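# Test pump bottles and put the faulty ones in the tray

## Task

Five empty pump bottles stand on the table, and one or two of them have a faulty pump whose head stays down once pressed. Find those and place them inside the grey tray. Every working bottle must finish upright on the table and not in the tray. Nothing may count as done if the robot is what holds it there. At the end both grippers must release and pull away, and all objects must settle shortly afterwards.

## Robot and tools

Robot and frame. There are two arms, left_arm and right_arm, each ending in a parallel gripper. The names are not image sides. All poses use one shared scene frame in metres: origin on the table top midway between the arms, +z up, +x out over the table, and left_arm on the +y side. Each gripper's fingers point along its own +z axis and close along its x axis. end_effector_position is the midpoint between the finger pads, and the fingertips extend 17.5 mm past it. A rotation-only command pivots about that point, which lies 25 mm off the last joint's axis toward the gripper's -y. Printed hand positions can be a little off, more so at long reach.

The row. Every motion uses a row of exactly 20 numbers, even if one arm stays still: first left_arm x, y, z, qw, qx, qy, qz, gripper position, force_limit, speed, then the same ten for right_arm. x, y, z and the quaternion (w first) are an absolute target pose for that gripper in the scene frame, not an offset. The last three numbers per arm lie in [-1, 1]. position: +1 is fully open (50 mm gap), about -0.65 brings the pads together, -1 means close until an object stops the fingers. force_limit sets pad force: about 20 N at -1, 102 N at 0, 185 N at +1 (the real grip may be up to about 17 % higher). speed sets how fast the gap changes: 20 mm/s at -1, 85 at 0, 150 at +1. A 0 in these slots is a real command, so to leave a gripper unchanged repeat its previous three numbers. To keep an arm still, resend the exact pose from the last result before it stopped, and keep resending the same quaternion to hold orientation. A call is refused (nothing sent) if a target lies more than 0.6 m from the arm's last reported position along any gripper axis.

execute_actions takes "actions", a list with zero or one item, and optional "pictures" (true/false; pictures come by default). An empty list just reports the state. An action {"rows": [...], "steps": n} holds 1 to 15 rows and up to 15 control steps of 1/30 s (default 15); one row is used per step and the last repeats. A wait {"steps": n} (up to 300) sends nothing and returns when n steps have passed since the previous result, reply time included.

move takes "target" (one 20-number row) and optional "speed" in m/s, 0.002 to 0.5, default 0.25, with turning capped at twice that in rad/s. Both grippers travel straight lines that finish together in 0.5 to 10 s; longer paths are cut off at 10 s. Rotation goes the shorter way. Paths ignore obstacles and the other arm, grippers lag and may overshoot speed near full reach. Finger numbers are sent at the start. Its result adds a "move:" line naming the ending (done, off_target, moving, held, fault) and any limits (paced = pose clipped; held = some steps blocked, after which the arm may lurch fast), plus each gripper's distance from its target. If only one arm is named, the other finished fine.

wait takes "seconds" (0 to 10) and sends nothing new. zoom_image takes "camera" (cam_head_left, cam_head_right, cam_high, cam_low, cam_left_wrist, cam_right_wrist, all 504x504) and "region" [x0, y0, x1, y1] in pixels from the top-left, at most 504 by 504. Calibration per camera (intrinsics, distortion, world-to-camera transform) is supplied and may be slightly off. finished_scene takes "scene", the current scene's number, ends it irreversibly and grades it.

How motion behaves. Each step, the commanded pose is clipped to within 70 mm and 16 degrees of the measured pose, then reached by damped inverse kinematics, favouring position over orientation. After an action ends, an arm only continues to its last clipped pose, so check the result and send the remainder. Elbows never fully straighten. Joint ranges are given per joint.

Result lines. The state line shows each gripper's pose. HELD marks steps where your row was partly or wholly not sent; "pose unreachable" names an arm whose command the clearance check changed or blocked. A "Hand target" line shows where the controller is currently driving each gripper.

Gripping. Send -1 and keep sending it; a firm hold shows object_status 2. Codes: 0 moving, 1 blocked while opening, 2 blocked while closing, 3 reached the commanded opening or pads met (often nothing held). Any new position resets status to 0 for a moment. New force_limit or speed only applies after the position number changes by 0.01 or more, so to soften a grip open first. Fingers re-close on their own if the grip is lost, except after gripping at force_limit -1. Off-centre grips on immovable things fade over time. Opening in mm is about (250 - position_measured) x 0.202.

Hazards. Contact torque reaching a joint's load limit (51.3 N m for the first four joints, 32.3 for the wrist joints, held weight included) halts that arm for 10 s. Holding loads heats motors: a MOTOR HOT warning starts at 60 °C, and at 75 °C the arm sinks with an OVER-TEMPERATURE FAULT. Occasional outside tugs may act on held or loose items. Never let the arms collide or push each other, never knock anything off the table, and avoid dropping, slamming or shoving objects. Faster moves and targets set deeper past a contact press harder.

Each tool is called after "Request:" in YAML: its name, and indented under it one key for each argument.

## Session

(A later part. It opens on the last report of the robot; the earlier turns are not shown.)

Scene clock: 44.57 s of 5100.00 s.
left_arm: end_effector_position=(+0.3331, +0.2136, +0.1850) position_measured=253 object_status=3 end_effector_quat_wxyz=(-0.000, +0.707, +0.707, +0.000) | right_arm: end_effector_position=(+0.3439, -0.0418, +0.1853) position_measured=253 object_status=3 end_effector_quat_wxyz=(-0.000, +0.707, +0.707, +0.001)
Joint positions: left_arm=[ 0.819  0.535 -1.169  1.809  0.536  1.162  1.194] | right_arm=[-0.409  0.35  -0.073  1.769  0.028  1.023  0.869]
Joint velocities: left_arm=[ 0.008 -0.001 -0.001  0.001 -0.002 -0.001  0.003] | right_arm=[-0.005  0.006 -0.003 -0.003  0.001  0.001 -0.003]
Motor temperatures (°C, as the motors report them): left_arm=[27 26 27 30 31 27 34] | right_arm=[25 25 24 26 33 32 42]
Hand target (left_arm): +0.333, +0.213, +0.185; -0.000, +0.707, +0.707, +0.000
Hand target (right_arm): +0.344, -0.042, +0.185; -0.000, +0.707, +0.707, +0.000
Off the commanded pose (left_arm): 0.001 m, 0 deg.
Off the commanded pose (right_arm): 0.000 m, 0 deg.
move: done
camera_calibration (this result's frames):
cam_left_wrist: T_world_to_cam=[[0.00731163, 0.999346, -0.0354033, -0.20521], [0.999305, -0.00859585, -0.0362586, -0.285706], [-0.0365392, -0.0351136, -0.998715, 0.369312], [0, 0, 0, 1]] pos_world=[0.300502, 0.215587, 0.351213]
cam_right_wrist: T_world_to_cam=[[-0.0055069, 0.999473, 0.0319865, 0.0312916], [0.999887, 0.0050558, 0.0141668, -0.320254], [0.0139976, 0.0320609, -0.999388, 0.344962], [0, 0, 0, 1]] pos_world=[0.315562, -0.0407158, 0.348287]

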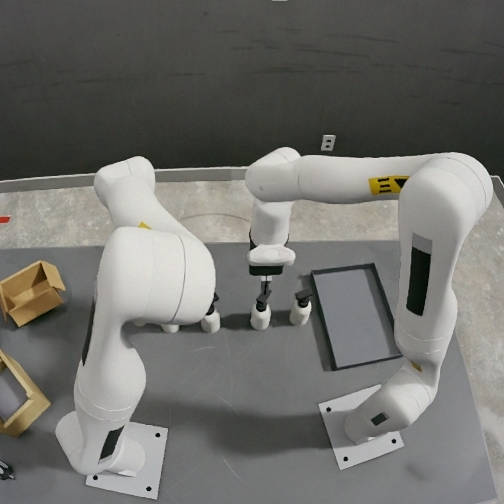

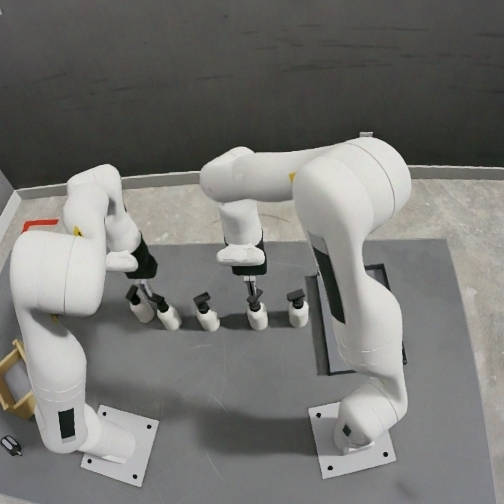

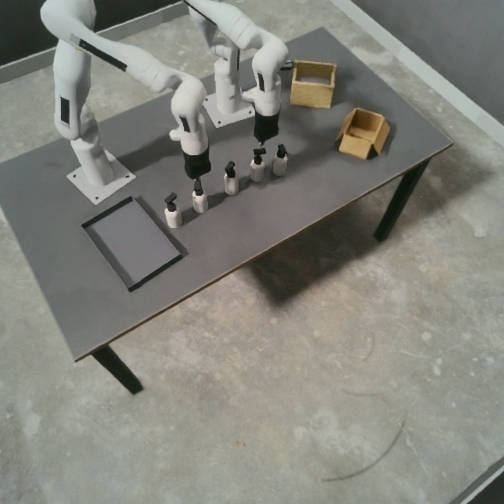

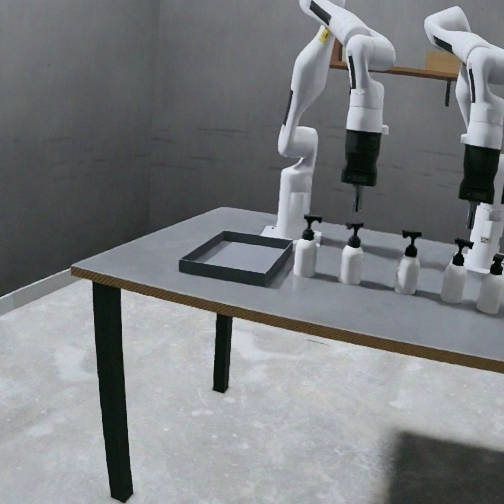

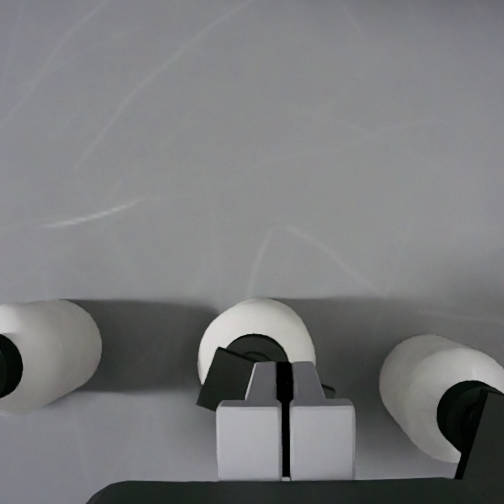

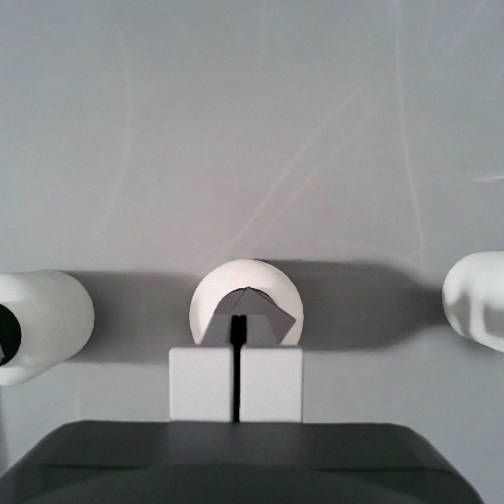

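Request:
move:
  target: [0.330,0.202,0.165,0,0.7071,0.7071,0,-1,0,1,0.342,-0.038,0.165,0,0.7071,0.7071,0,-1,0,1]
  speed: 0.08

Request:
move:
  target: [0.330,0.202,0.142,0,0.7071,0.7071,0,-1,0,1,0.342,-0.038,0.143,0,0.7071,0.7071,0,-1,0,1]
  speed: 0.03

Request:
move:
  target: [0.330,0.202,0.2,0,0.7071,0.7071,0,-1,0,1,0.342,-0.038,0.2,0,0.7071,0.7071,0,-1,0,1]
  speed: 0.2

Request:
zoom_image:
  camera: "cam_low"
  region: [280,170,504,330]

Scene clock: 57.53 s of 5100.00 s.
left_arm: end_effector_position=(+0.3300, +0.2021, +0.1651) position_measured=253 object_status=3 end_effector_quat_wxyz=(+0.000, +0.707, +0.707, +0.000) | right_arm: end_effector_position=(+0.3421, -0.0379, +0.1651) position_measured=253 object_status=3 end_effector_quat_wxyz=(-0.000, +0.707, +0.707, +0.000)
Joint positions: left_arm=[ 0.83   0.562 -1.145  1.845  0.571  1.114  1.192] | right_arm=[-0.419  0.379 -0.074  1.8    0.033  0.964  0.855]
Joint velocities: left_arm=[ 0.     0.001  0.002  0.001  0.    -0.002  0.001] | right_arm=[-0.001  0.001 -0.001  0.001  0.001 -0.002 -0.001]
Motor temperatures (°C, as the motors report them): left_arm=[27 26 27 30 31 27 34] | right_arm=[25 25 24 26 33 32 42]
Hand target (left_arm): +0.330, +0.202, +0.165; -0.000, +0.707, +0.707, +0.000
Hand target (right_arm): +0.342, -0.038, +0.165; -0.000, +0.707, +0.707, +0.000
Off the commanded pose (left_arm): 0.000 m, 0 deg.
Off the commanded pose (right_arm): 0.000 m, 0 deg.
After step 90, 9.20 s passed at rest.
move: done
camera_calibration (this result's frames):
cam_left_wrist: T_world_to_cam=[[0.00804664, 0.999319, -0.036009, -0.194575], [0.999292, -0.00935903, -0.0364273, -0.283202], [-0.0367395, -0.0356904, -0.998687, 0.349111], [0, 0, 0, 1]] pos_world=[0.297393, 0.204252, 0.33133]
cam_right_wrist: T_world_to_cam=[[-0.00618217, 0.999506, 0.0308183, 0.0284804], [0.999886, 0.00575501, 0.01393, -0.318114], [0.0137457, 0.030901, -0.999428, 0.324735], [0, 0, 0, 1]] pos_world=[0.31379, -0.0366702, 0.328103]

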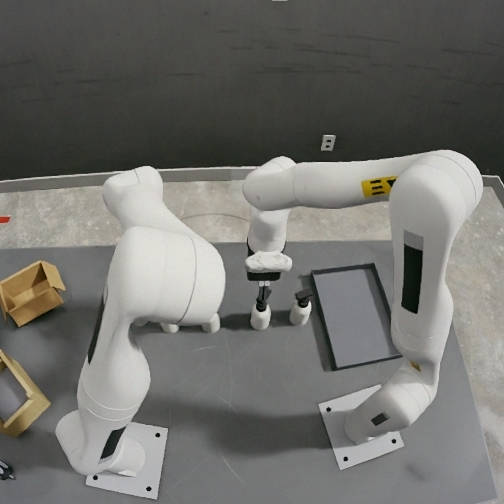

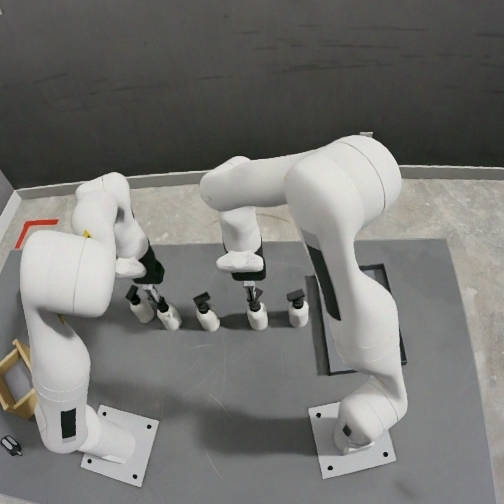

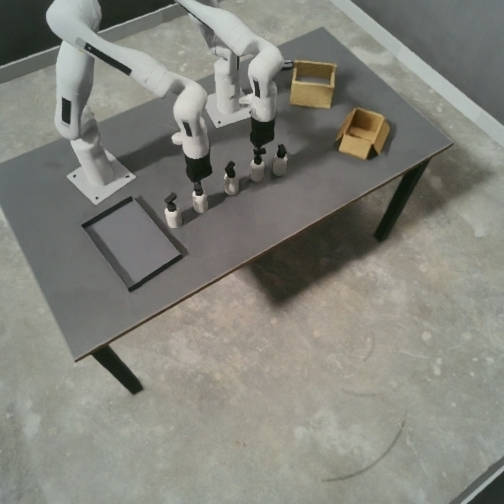

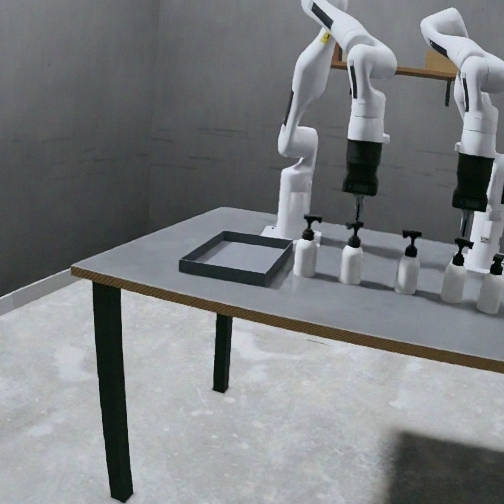

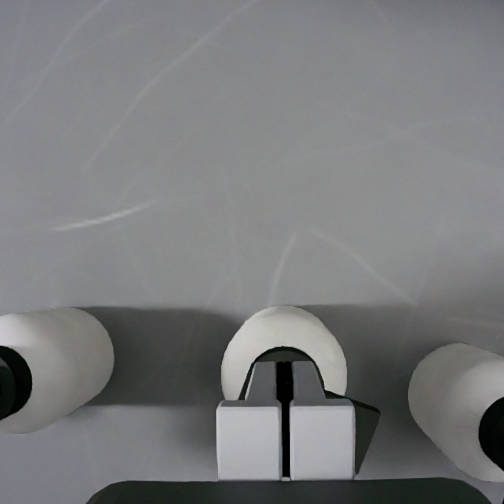

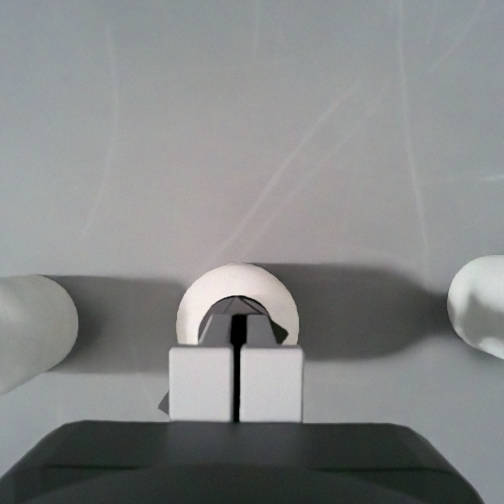

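Scene clock: 58.57 s of 5100.00 s.
left_arm: end_effector_position=(+0.3300, +0.2019, +0.1423) position_measured=253 object_status=3 end_effector_quat_wxyz=(+0.000, +0.707, +0.707, +0.000) | right_arm: end_effector_position=(+0.3426, -0.0375, +0.1444) position_measured=253 object_status=3 end_effector_quat_wxyz=(+0.000, +0.707, +0.707, +0.001)
Joint positions: left_arm=[ 0.805  0.594 -1.113  1.882  0.614  1.059  1.155] | right_arm=[-0.42   0.409 -0.074  1.833  0.037  0.898  0.851]
Joint velocities: left_arm=[-0.     0.003  0.003  0.002  0.003 -0.002 -0.002] | right_arm=[-0.     0.001  0.001  0.     0.    -0.002 -0.   ]
Motor temperatures (°C, as the motors report them): left_arm=[27 27 27 30 31 27 34] | right_arm=[25 25 24 26 33 32 42]
Hand target (left_arm): +0.330, +0.202, +0.142; -0.000, +0.707, +0.707, +0.000
Hand target (right_arm): +0.342, -0.038, +0.143; -0.000, +0.707, +0.707, +0.000
Off the commanded pose (left_arm): 0.000 m, 0 deg.
Off the commanded pose (right_arm): 0.002 m, 0 deg.
move: done
camera_calibration (this result's frames):
cam_left_wrist: T_world_to_cam=[[0.00831194, 0.999309, -0.036239, -0.195287], [0.999296, -0.00962707, -0.0362684, -0.284021], [-0.0365922, -0.0359121, -0.998685, 0.326268], [0, 0, 0, 1]] pos_world=[0.297384, 0.204135, 0.308461]
cam_right_wrist: T_world_to_cam=[[-0.00625681, 0.999453, 0.0324653, 0.0284497], [0.999854, 0.00573636, 0.0160994, -0.318645], [0.0159043, 0.0325613, -0.999343, 0.303306], [0, 0, 0, 1]] pos_world=[0.313952, -0.0364823, 0.307313]

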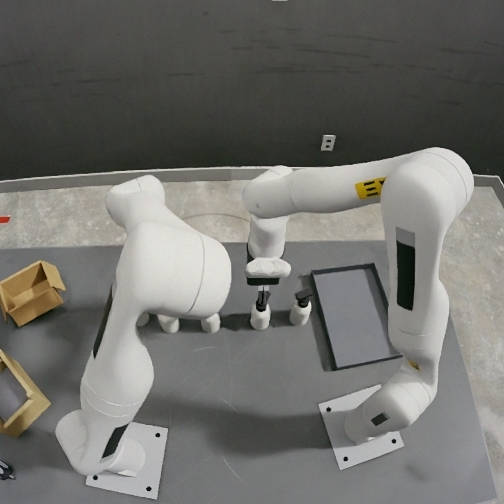

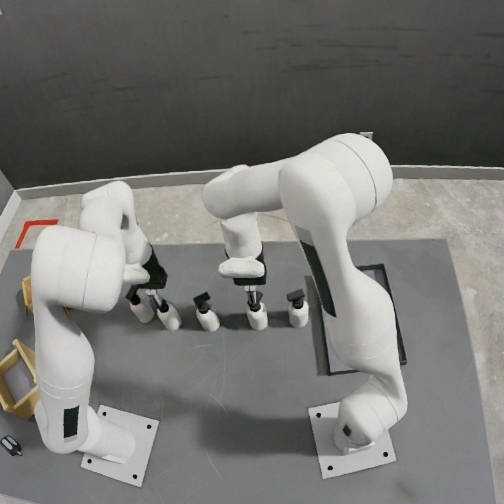

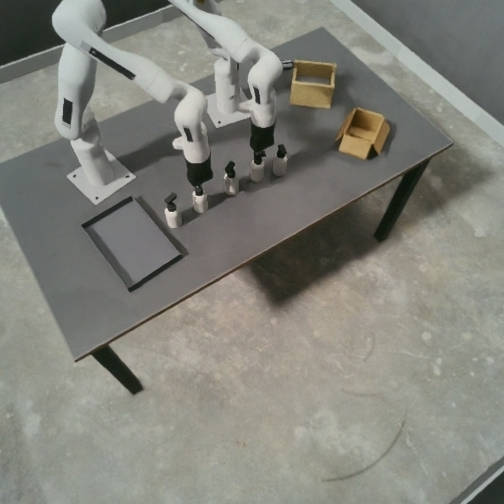

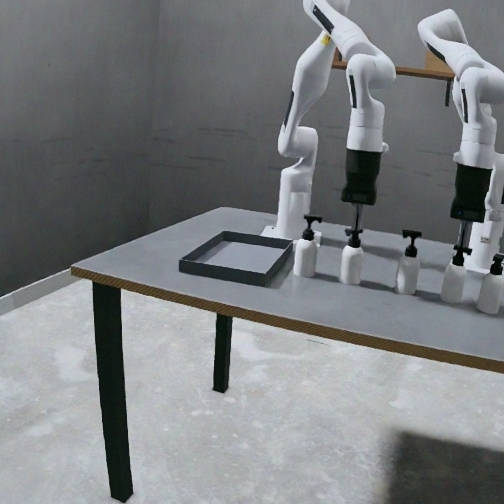

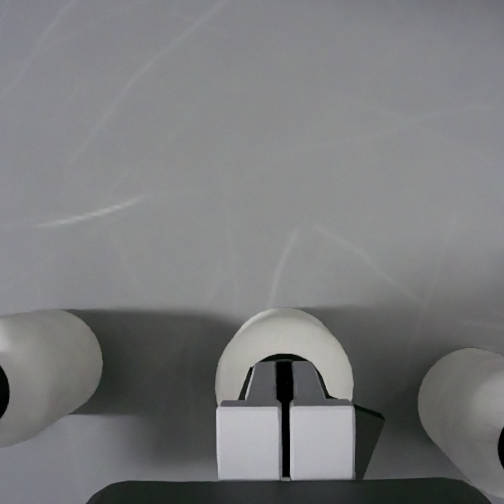

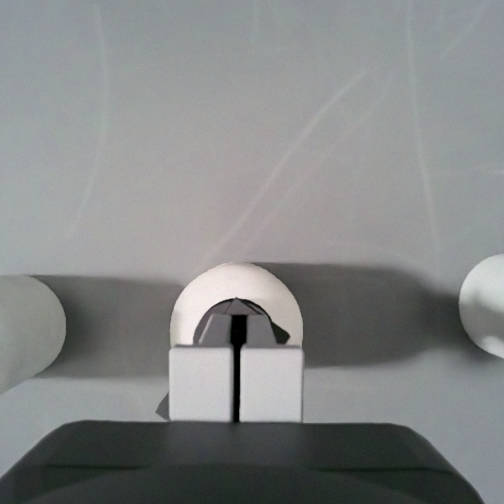

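Scene clock: 59.40 s of 5100.00 s.
left_arm: end_effector_position=(+0.3302, +0.2020, +0.1998) position_measured=253 object_status=3 end_effector_quat_wxyz=(-0.000, +0.707, +0.707, -0.000) | right_arm: end_effector_position=(+0.3418, -0.0382, +0.2000) position_measured=253 object_status=3 end_effector_quat_wxyz=(+0.000, +0.707, +0.707, -0.000)
Joint positions: left_arm=[ 0.862  0.516 -1.184  1.782  0.512  1.199  1.245] | right_arm=[-0.419  0.334 -0.074  1.739  0.028  1.07   0.86 ]
Joint velocities: left_arm=[ 0.004 -0.003  0.    -0.003 -0.002  0.003  0.002] | right_arm=[-0.    -0.003 -0.    -0.002 -0.001  0.002 -0.   ]
Motor temperatures (°C, as the motors report them): left_arm=[27 27 27 30 31 27 34] | right_arm=[25 25 24 26 33 32 42]
Hand target (left_arm): +0.330, +0.202, +0.200; +0.000, +0.707, +0.707, -0.000
Hand target (right_arm): +0.342, -0.038, +0.200; +0.000, +0.707, +0.707, -0.000
Off the commanded pose (left_arm): 0.000 m, 0 deg.
Off the commanded pose (right_arm): 0.000 m, 0 deg.
move: done
camera_calibration (this result's frames):
cam_left_wrist: T_world_to_cam=[[0.00771665, 0.999326, -0.0358802, -0.193169], [0.999285, -0.00903416, -0.0367038, -0.282177], [-0.0370032, -0.0355713, -0.998682, 0.383794], [0, 0, 0, 1]] pos_world=[0.297667, 0.204142, 0.366]
cam_right_wrist: T_world_to_cam=[[-0.00585394, 0.999519, 0.0304598, 0.0275931], [0.999891, 0.00543812, 0.0137164, -0.318304], [0.0135441, 0.0305368, -0.999442, 0.359646], [0, 0, 0, 1]] pos_world=[0.31356, -0.0368312, 0.362971]

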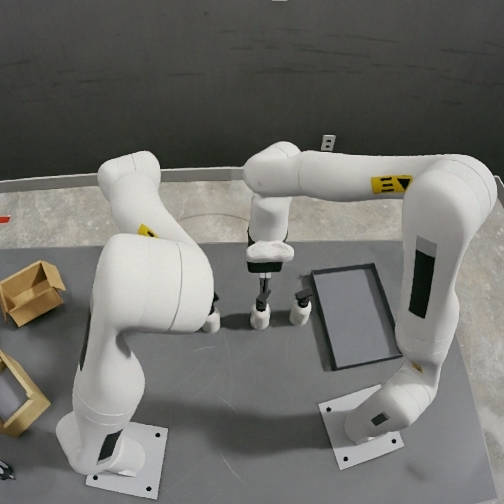

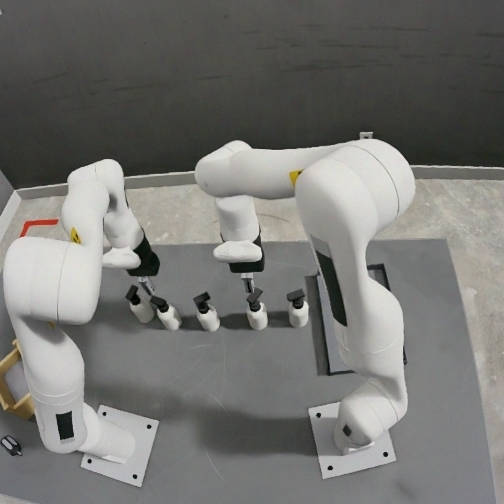

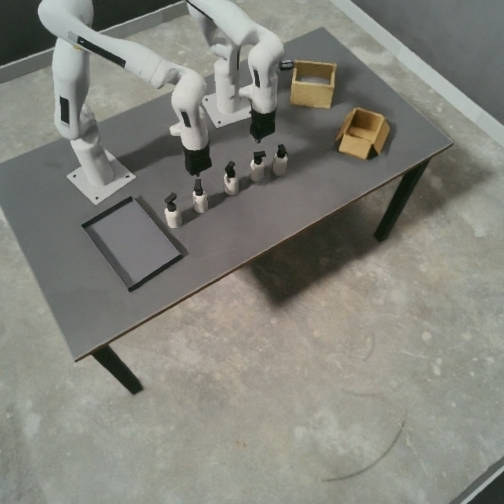

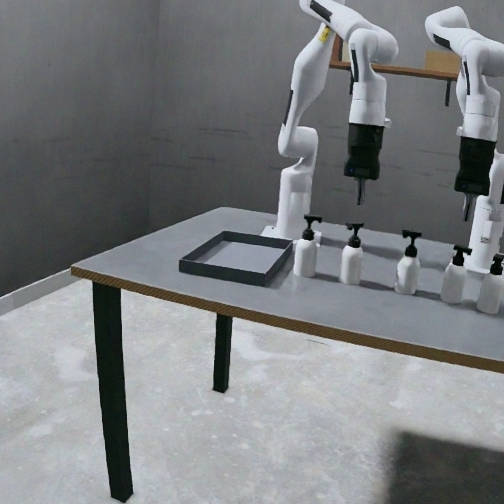

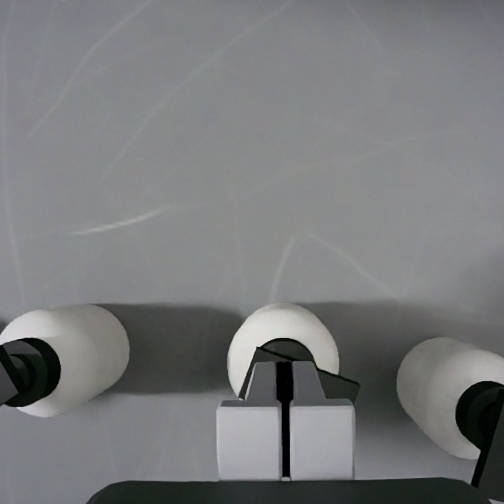

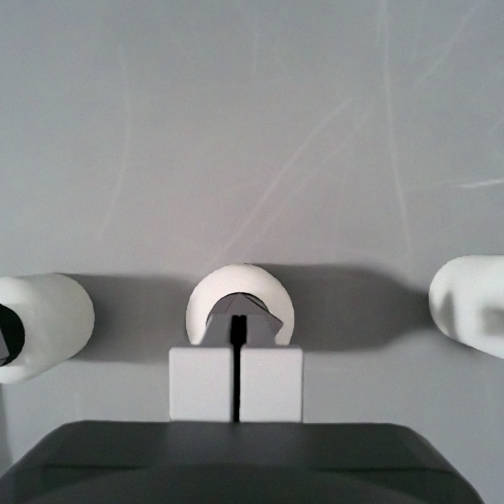

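Region (280, 170, 504, 330) of cam_low's 504x504 image, scaled by 2.250, with more detail than that image has; it fills the top 360 rows of this view, and the rest is white.

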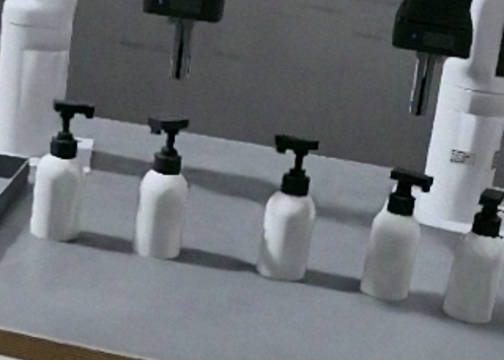

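Request:
move:
  target: [0.27,0.40,0.27,0,0.804,0.595,0,1,-0.6,1,0.342,0.03,0.24,0,0.4,0.917,0,1,-0.6,1]
  speed: 0.25

Request:
move:
  target: [0.27,0.40,0.27,0,0.804,0.595,0,1,-0.6,1,0.330,0.202,0.2,0,0.196,0.981,0,1,-0.6,1]
  speed: 0.25

Scene clock: 80.27 s of 5100.00 s.
left_arm: end_effector_position=(+0.2703, +0.3989, +0.2700) position_measured=3 object_status=3 end_effector_quat_wxyz=(+0.000, +0.804, +0.594, -0.001) | right_arm: end_effector_position=(+0.3416, +0.0301, +0.2402) position_measured=3 object_status=3 end_effector_quat_wxyz=(-0.000, +0.400, +0.916, +0.000)
Joint positions: left_arm=[ 0.568  0.237 -1.274  1.799  0.237  1.282  0.653] | right_arm=[-0.458  0.413 -0.25   1.488  0.104  1.254  1.39 ]
Joint velocities: left_arm=[-0.011  0.    -0.002 -0.002  0.003  0.002 -0.007] | right_arm=[-0.     0.002 -0.    -0.001 -0.001  0.001  0.002]
Motor temperatures (°C, as the motors report them): left_arm=[27 27 27 30 31 27 34] | right_arm=[25 25 24 26 33 32 42]
Hand target (left_arm): +0.270, +0.399, +0.270; +0.000, +0.804, +0.595, -0.001
Hand target (right_arm): +0.342, +0.030, +0.240; -0.000, +0.400, +0.916, +0.000
Off the commanded pose (left_arm): 0.001 m, 0 deg.
Off the commanded pose (right_arm): 0.000 m, 0 deg.
After step 90, 15.93 s passed at rest.
move: done
camera_calibration (this result's frames):
cam_left_wrist: T_world_to_cam=[[0.301236, 0.952812, -0.0375055, -0.447275], [0.952419, -0.30256, -0.0368021, -0.0881588], [-0.0464132, -0.0246349, -0.998619, 0.456897], [0, 0, 0, 1]] pos_world=[0.239905, 0.410751, 0.436246]
cam_right_wrist: T_world_to_cam=[[-0.683996, 0.728827, 0.0309957, 0.197853], [0.729407, 0.683928, 0.0143927, -0.247188], [-0.0107091, 0.0324531, -0.999416, 0.406002], [0, 0, 0, 1]] pos_world=[0.319979, 0.0116825, 0.40319]

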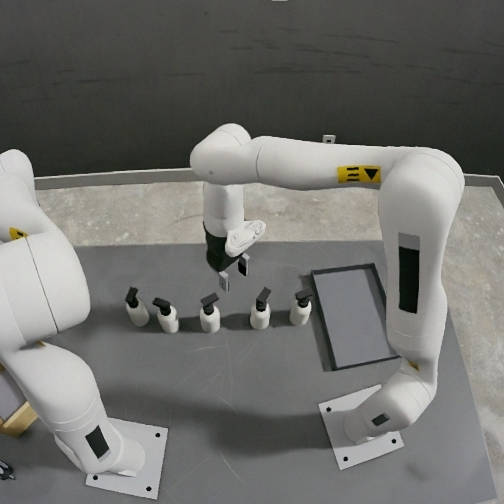

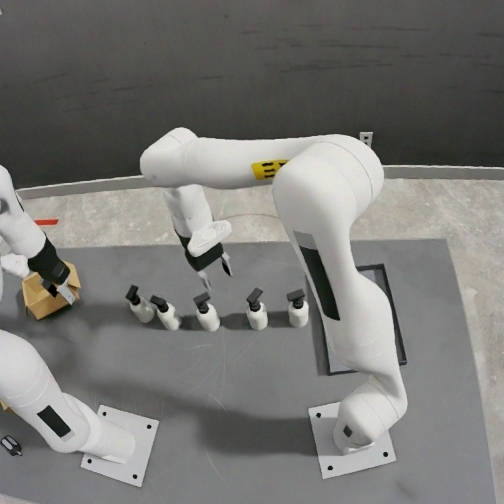

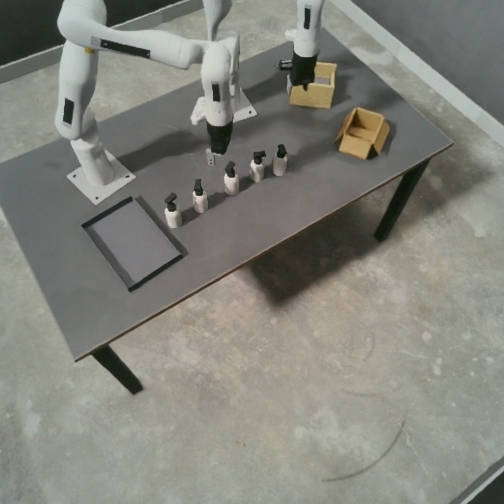

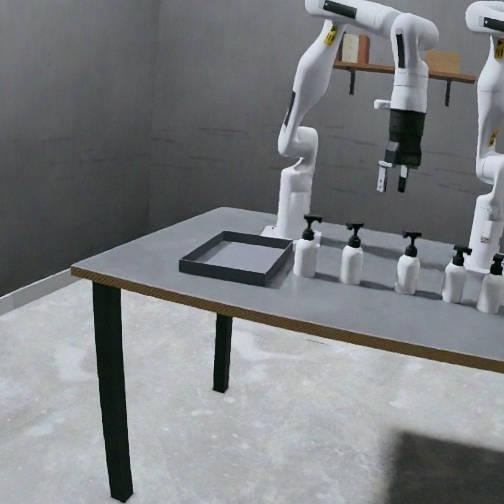

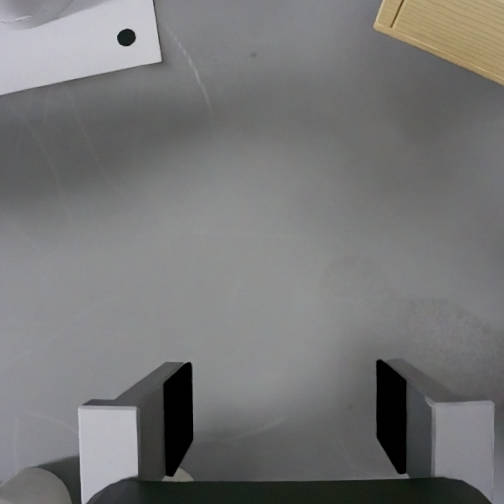

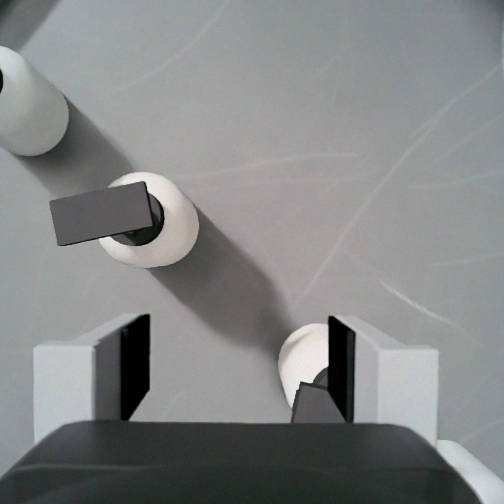

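Scene clock: 81.63 s of 5100.00 s.
left_arm: end_effector_position=(+0.2700, +0.4000, +0.2700) position_measured=3 object_status=3 end_effector_quat_wxyz=(+0.000, +0.804, +0.595, -0.000) | right_arm: end_effector_position=(+0.3297, +0.2021, +0.2008) position_measured=3 object_status=3 end_effector_quat_wxyz=(+0.000, +0.196, +0.981, +0.001)
Joint positions: left_arm=[ 0.568  0.236 -1.275  1.799  0.236  1.28   0.652] | right_arm=[-0.706  0.753 -0.329  1.033  0.227  1.386  1.545]
Joint velocities: left_arm=[-0.001  0.     0.001  0.001 -0.     0.     0.   ] | right_arm=[-0.005  0.012 -0.001 -0.01  -0.     0.005  0.001]
Motor temperatures (°C, as the motors report them): left_arm=[27 27 27 30 31 27 34] | right_arm=[25 25 24 26 33 32 42]
Hand target (left_arm): +0.270, +0.400, +0.270; +0.000, +0.804, +0.595, -0.000
Hand target (right_arm): +0.330, +0.202, +0.200; -0.000, +0.196, +0.981, +0.000
Off the commanded pose (left_arm): 0.000 m, 0 deg.
Off the commanded pose (right_arm): 0.001 m, 0 deg.
move: done
camera_calibration (this result's frames):
cam_left_wrist: T_world_to_cam=[[0.29979, 0.953326, -0.0359831, -0.448461], [0.95291, -0.30104, -0.0365732, -0.088364], [-0.0456986, -0.0233243, -0.998683, 0.456179], [0, 0, 0, 1]] pos_world=[0.239494, 0.411569, 0.43621]
cam_right_wrist: T_world_to_cam=[[-0.924826, 0.379132, 0.0309074, 0.215665], [0.379713, 0.924973, 0.0155837, -0.289217], [-0.0226802, 0.0261481, -0.999401, 0.366109], [0, 0, 0, 1]] pos_world=[0.317575, 0.17618, 0.363731]

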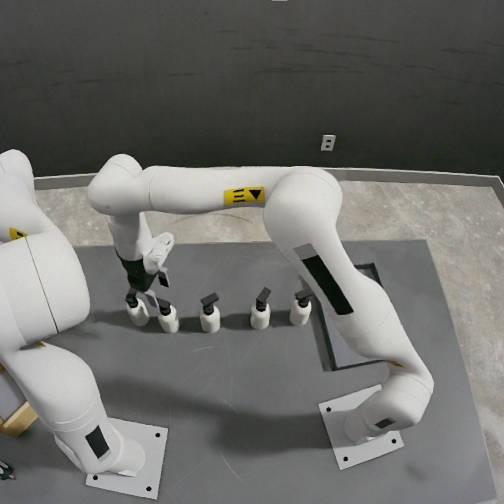

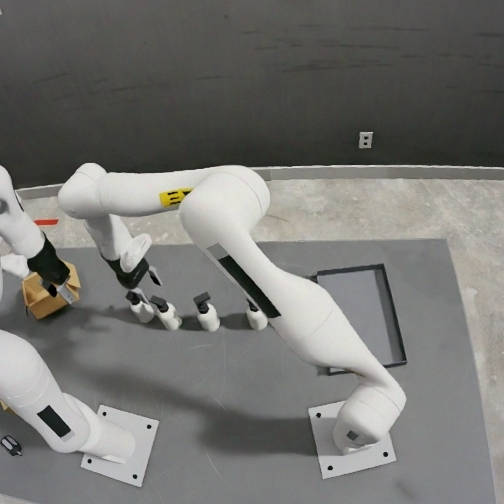

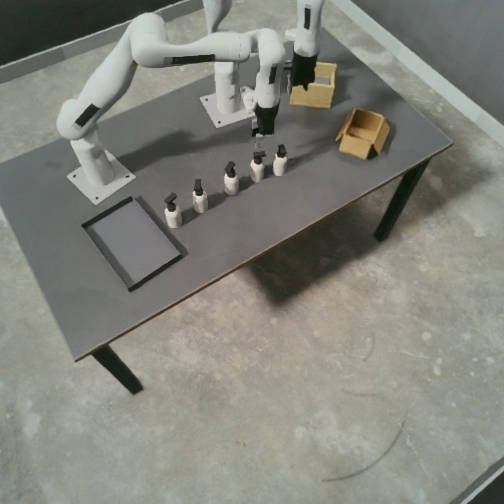

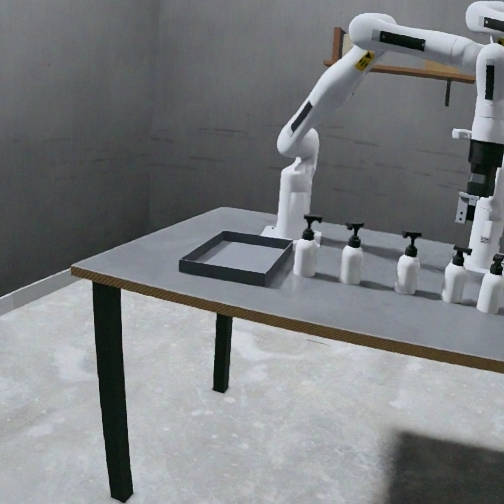

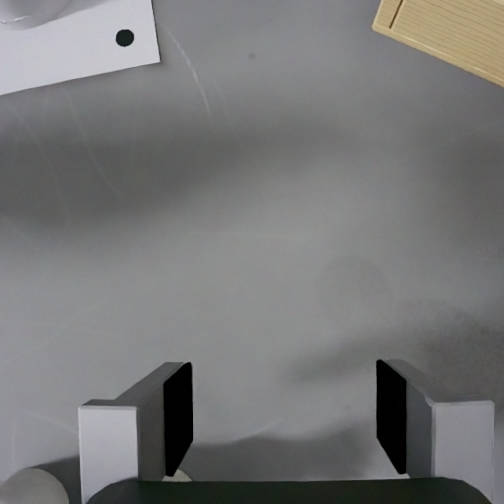

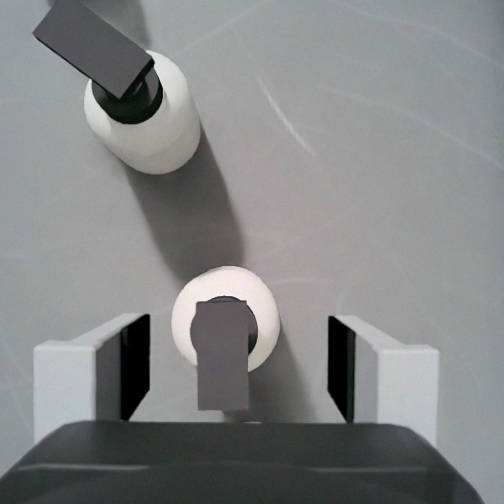

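Request:
move:
  target: [0.27,0.40,0.27,0,0.804,0.595,0,1,-0.6,1,0.334,0.198,0.148,0,0.196,0.981,0,1,-0.6,1]
  speed: 0.1

Scene clock: 87.07 s of 5100.00 s.
left_arm: end_effector_position=(+0.2700, +0.4000, +0.2700) position_measured=3 object_status=3 end_effector_quat_wxyz=(-0.000, +0.804, +0.595, +0.000) | right_arm: end_effector_position=(+0.3341, +0.1982, +0.1480) position_measured=3 object_status=3 end_effector_quat_wxyz=(+0.000, +0.196, +0.981, -0.000)
Joint positions: left_arm=[ 0.568  0.236 -1.275  1.799  0.236  1.28   0.652] | right_arm=[-0.691  0.791 -0.325  1.135  0.241  1.251  1.539]
Joint velocities: left_arm=[-0.    -0.    -0.001  0.    -0.    -0.     0.   ] | right_arm=[ 0.001 -0.     0.     0.001  0.    -0.002 -0.   ]
Motor temperatures (°C, as the motors report them): left_arm=[27 27 27 30 31 27 34] | right_arm=[25 25 24 26 33 32 42]
Hand target (left_arm): +0.270, +0.400, +0.270; +0.000, +0.804, +0.595, -0.000
Hand target (right_arm): +0.334, +0.198, +0.148; +0.000, +0.196, +0.981, -0.000
Off the commanded pose (left_arm): 0.000 m, 0 deg.
Off the commanded pose (right_arm): 0.000 m, 0 deg.
After step 90, 1.57 s passed at rest.
move: done
camera_calibration (this result's frames):
cam_left_wrist: T_world_to_cam=[[0.299788, 0.953327, -0.0359782, -0.448465], [0.952911, -0.301038, -0.0365726, -0.088364], [-0.0456965, -0.02332, -0.998683, 0.456176], [0, 0, 0, 1]] pos_world=[0.239493, 0.411571, 0.436209]
cam_right_wrist: T_world_to_cam=[[-0.925274, 0.378068, 0.0305487, 0.223229], [0.378598, 0.925459, 0.01375, -0.285929], [-0.0230732, 0.0242882, -0.999439, 0.314106], [0, 0, 0, 1]] pos_world=[0.322048, 0.172591, 0.311042]

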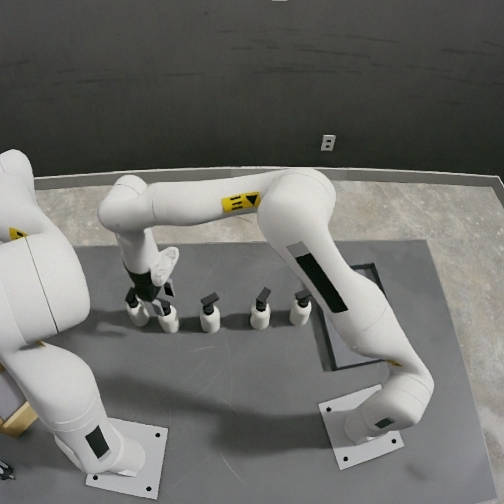

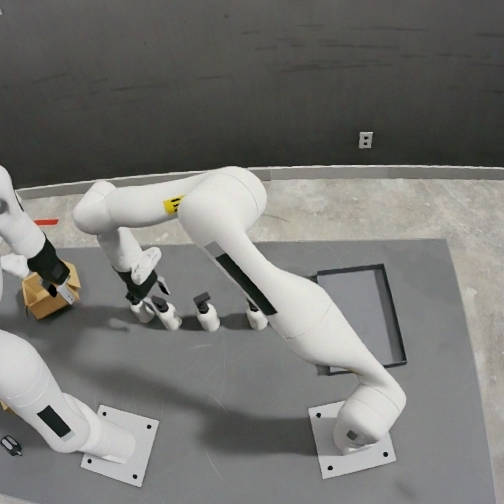

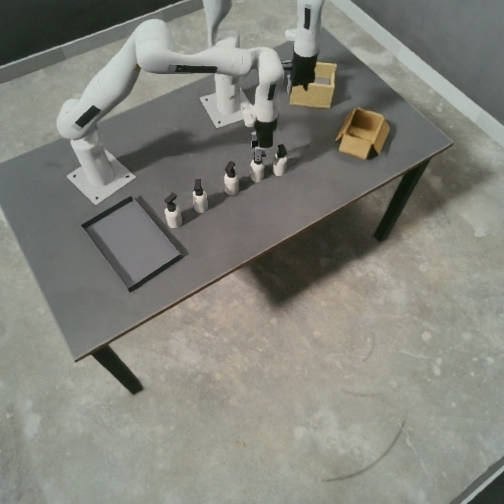

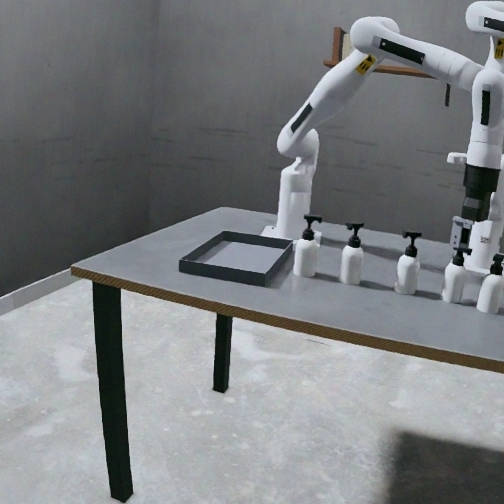

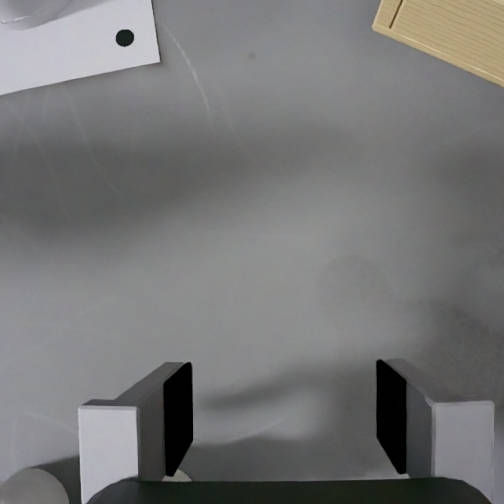

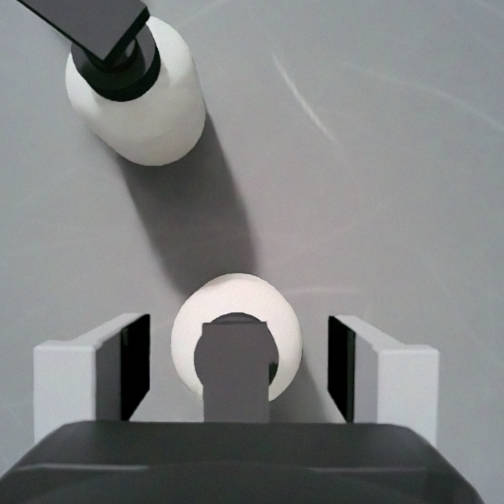

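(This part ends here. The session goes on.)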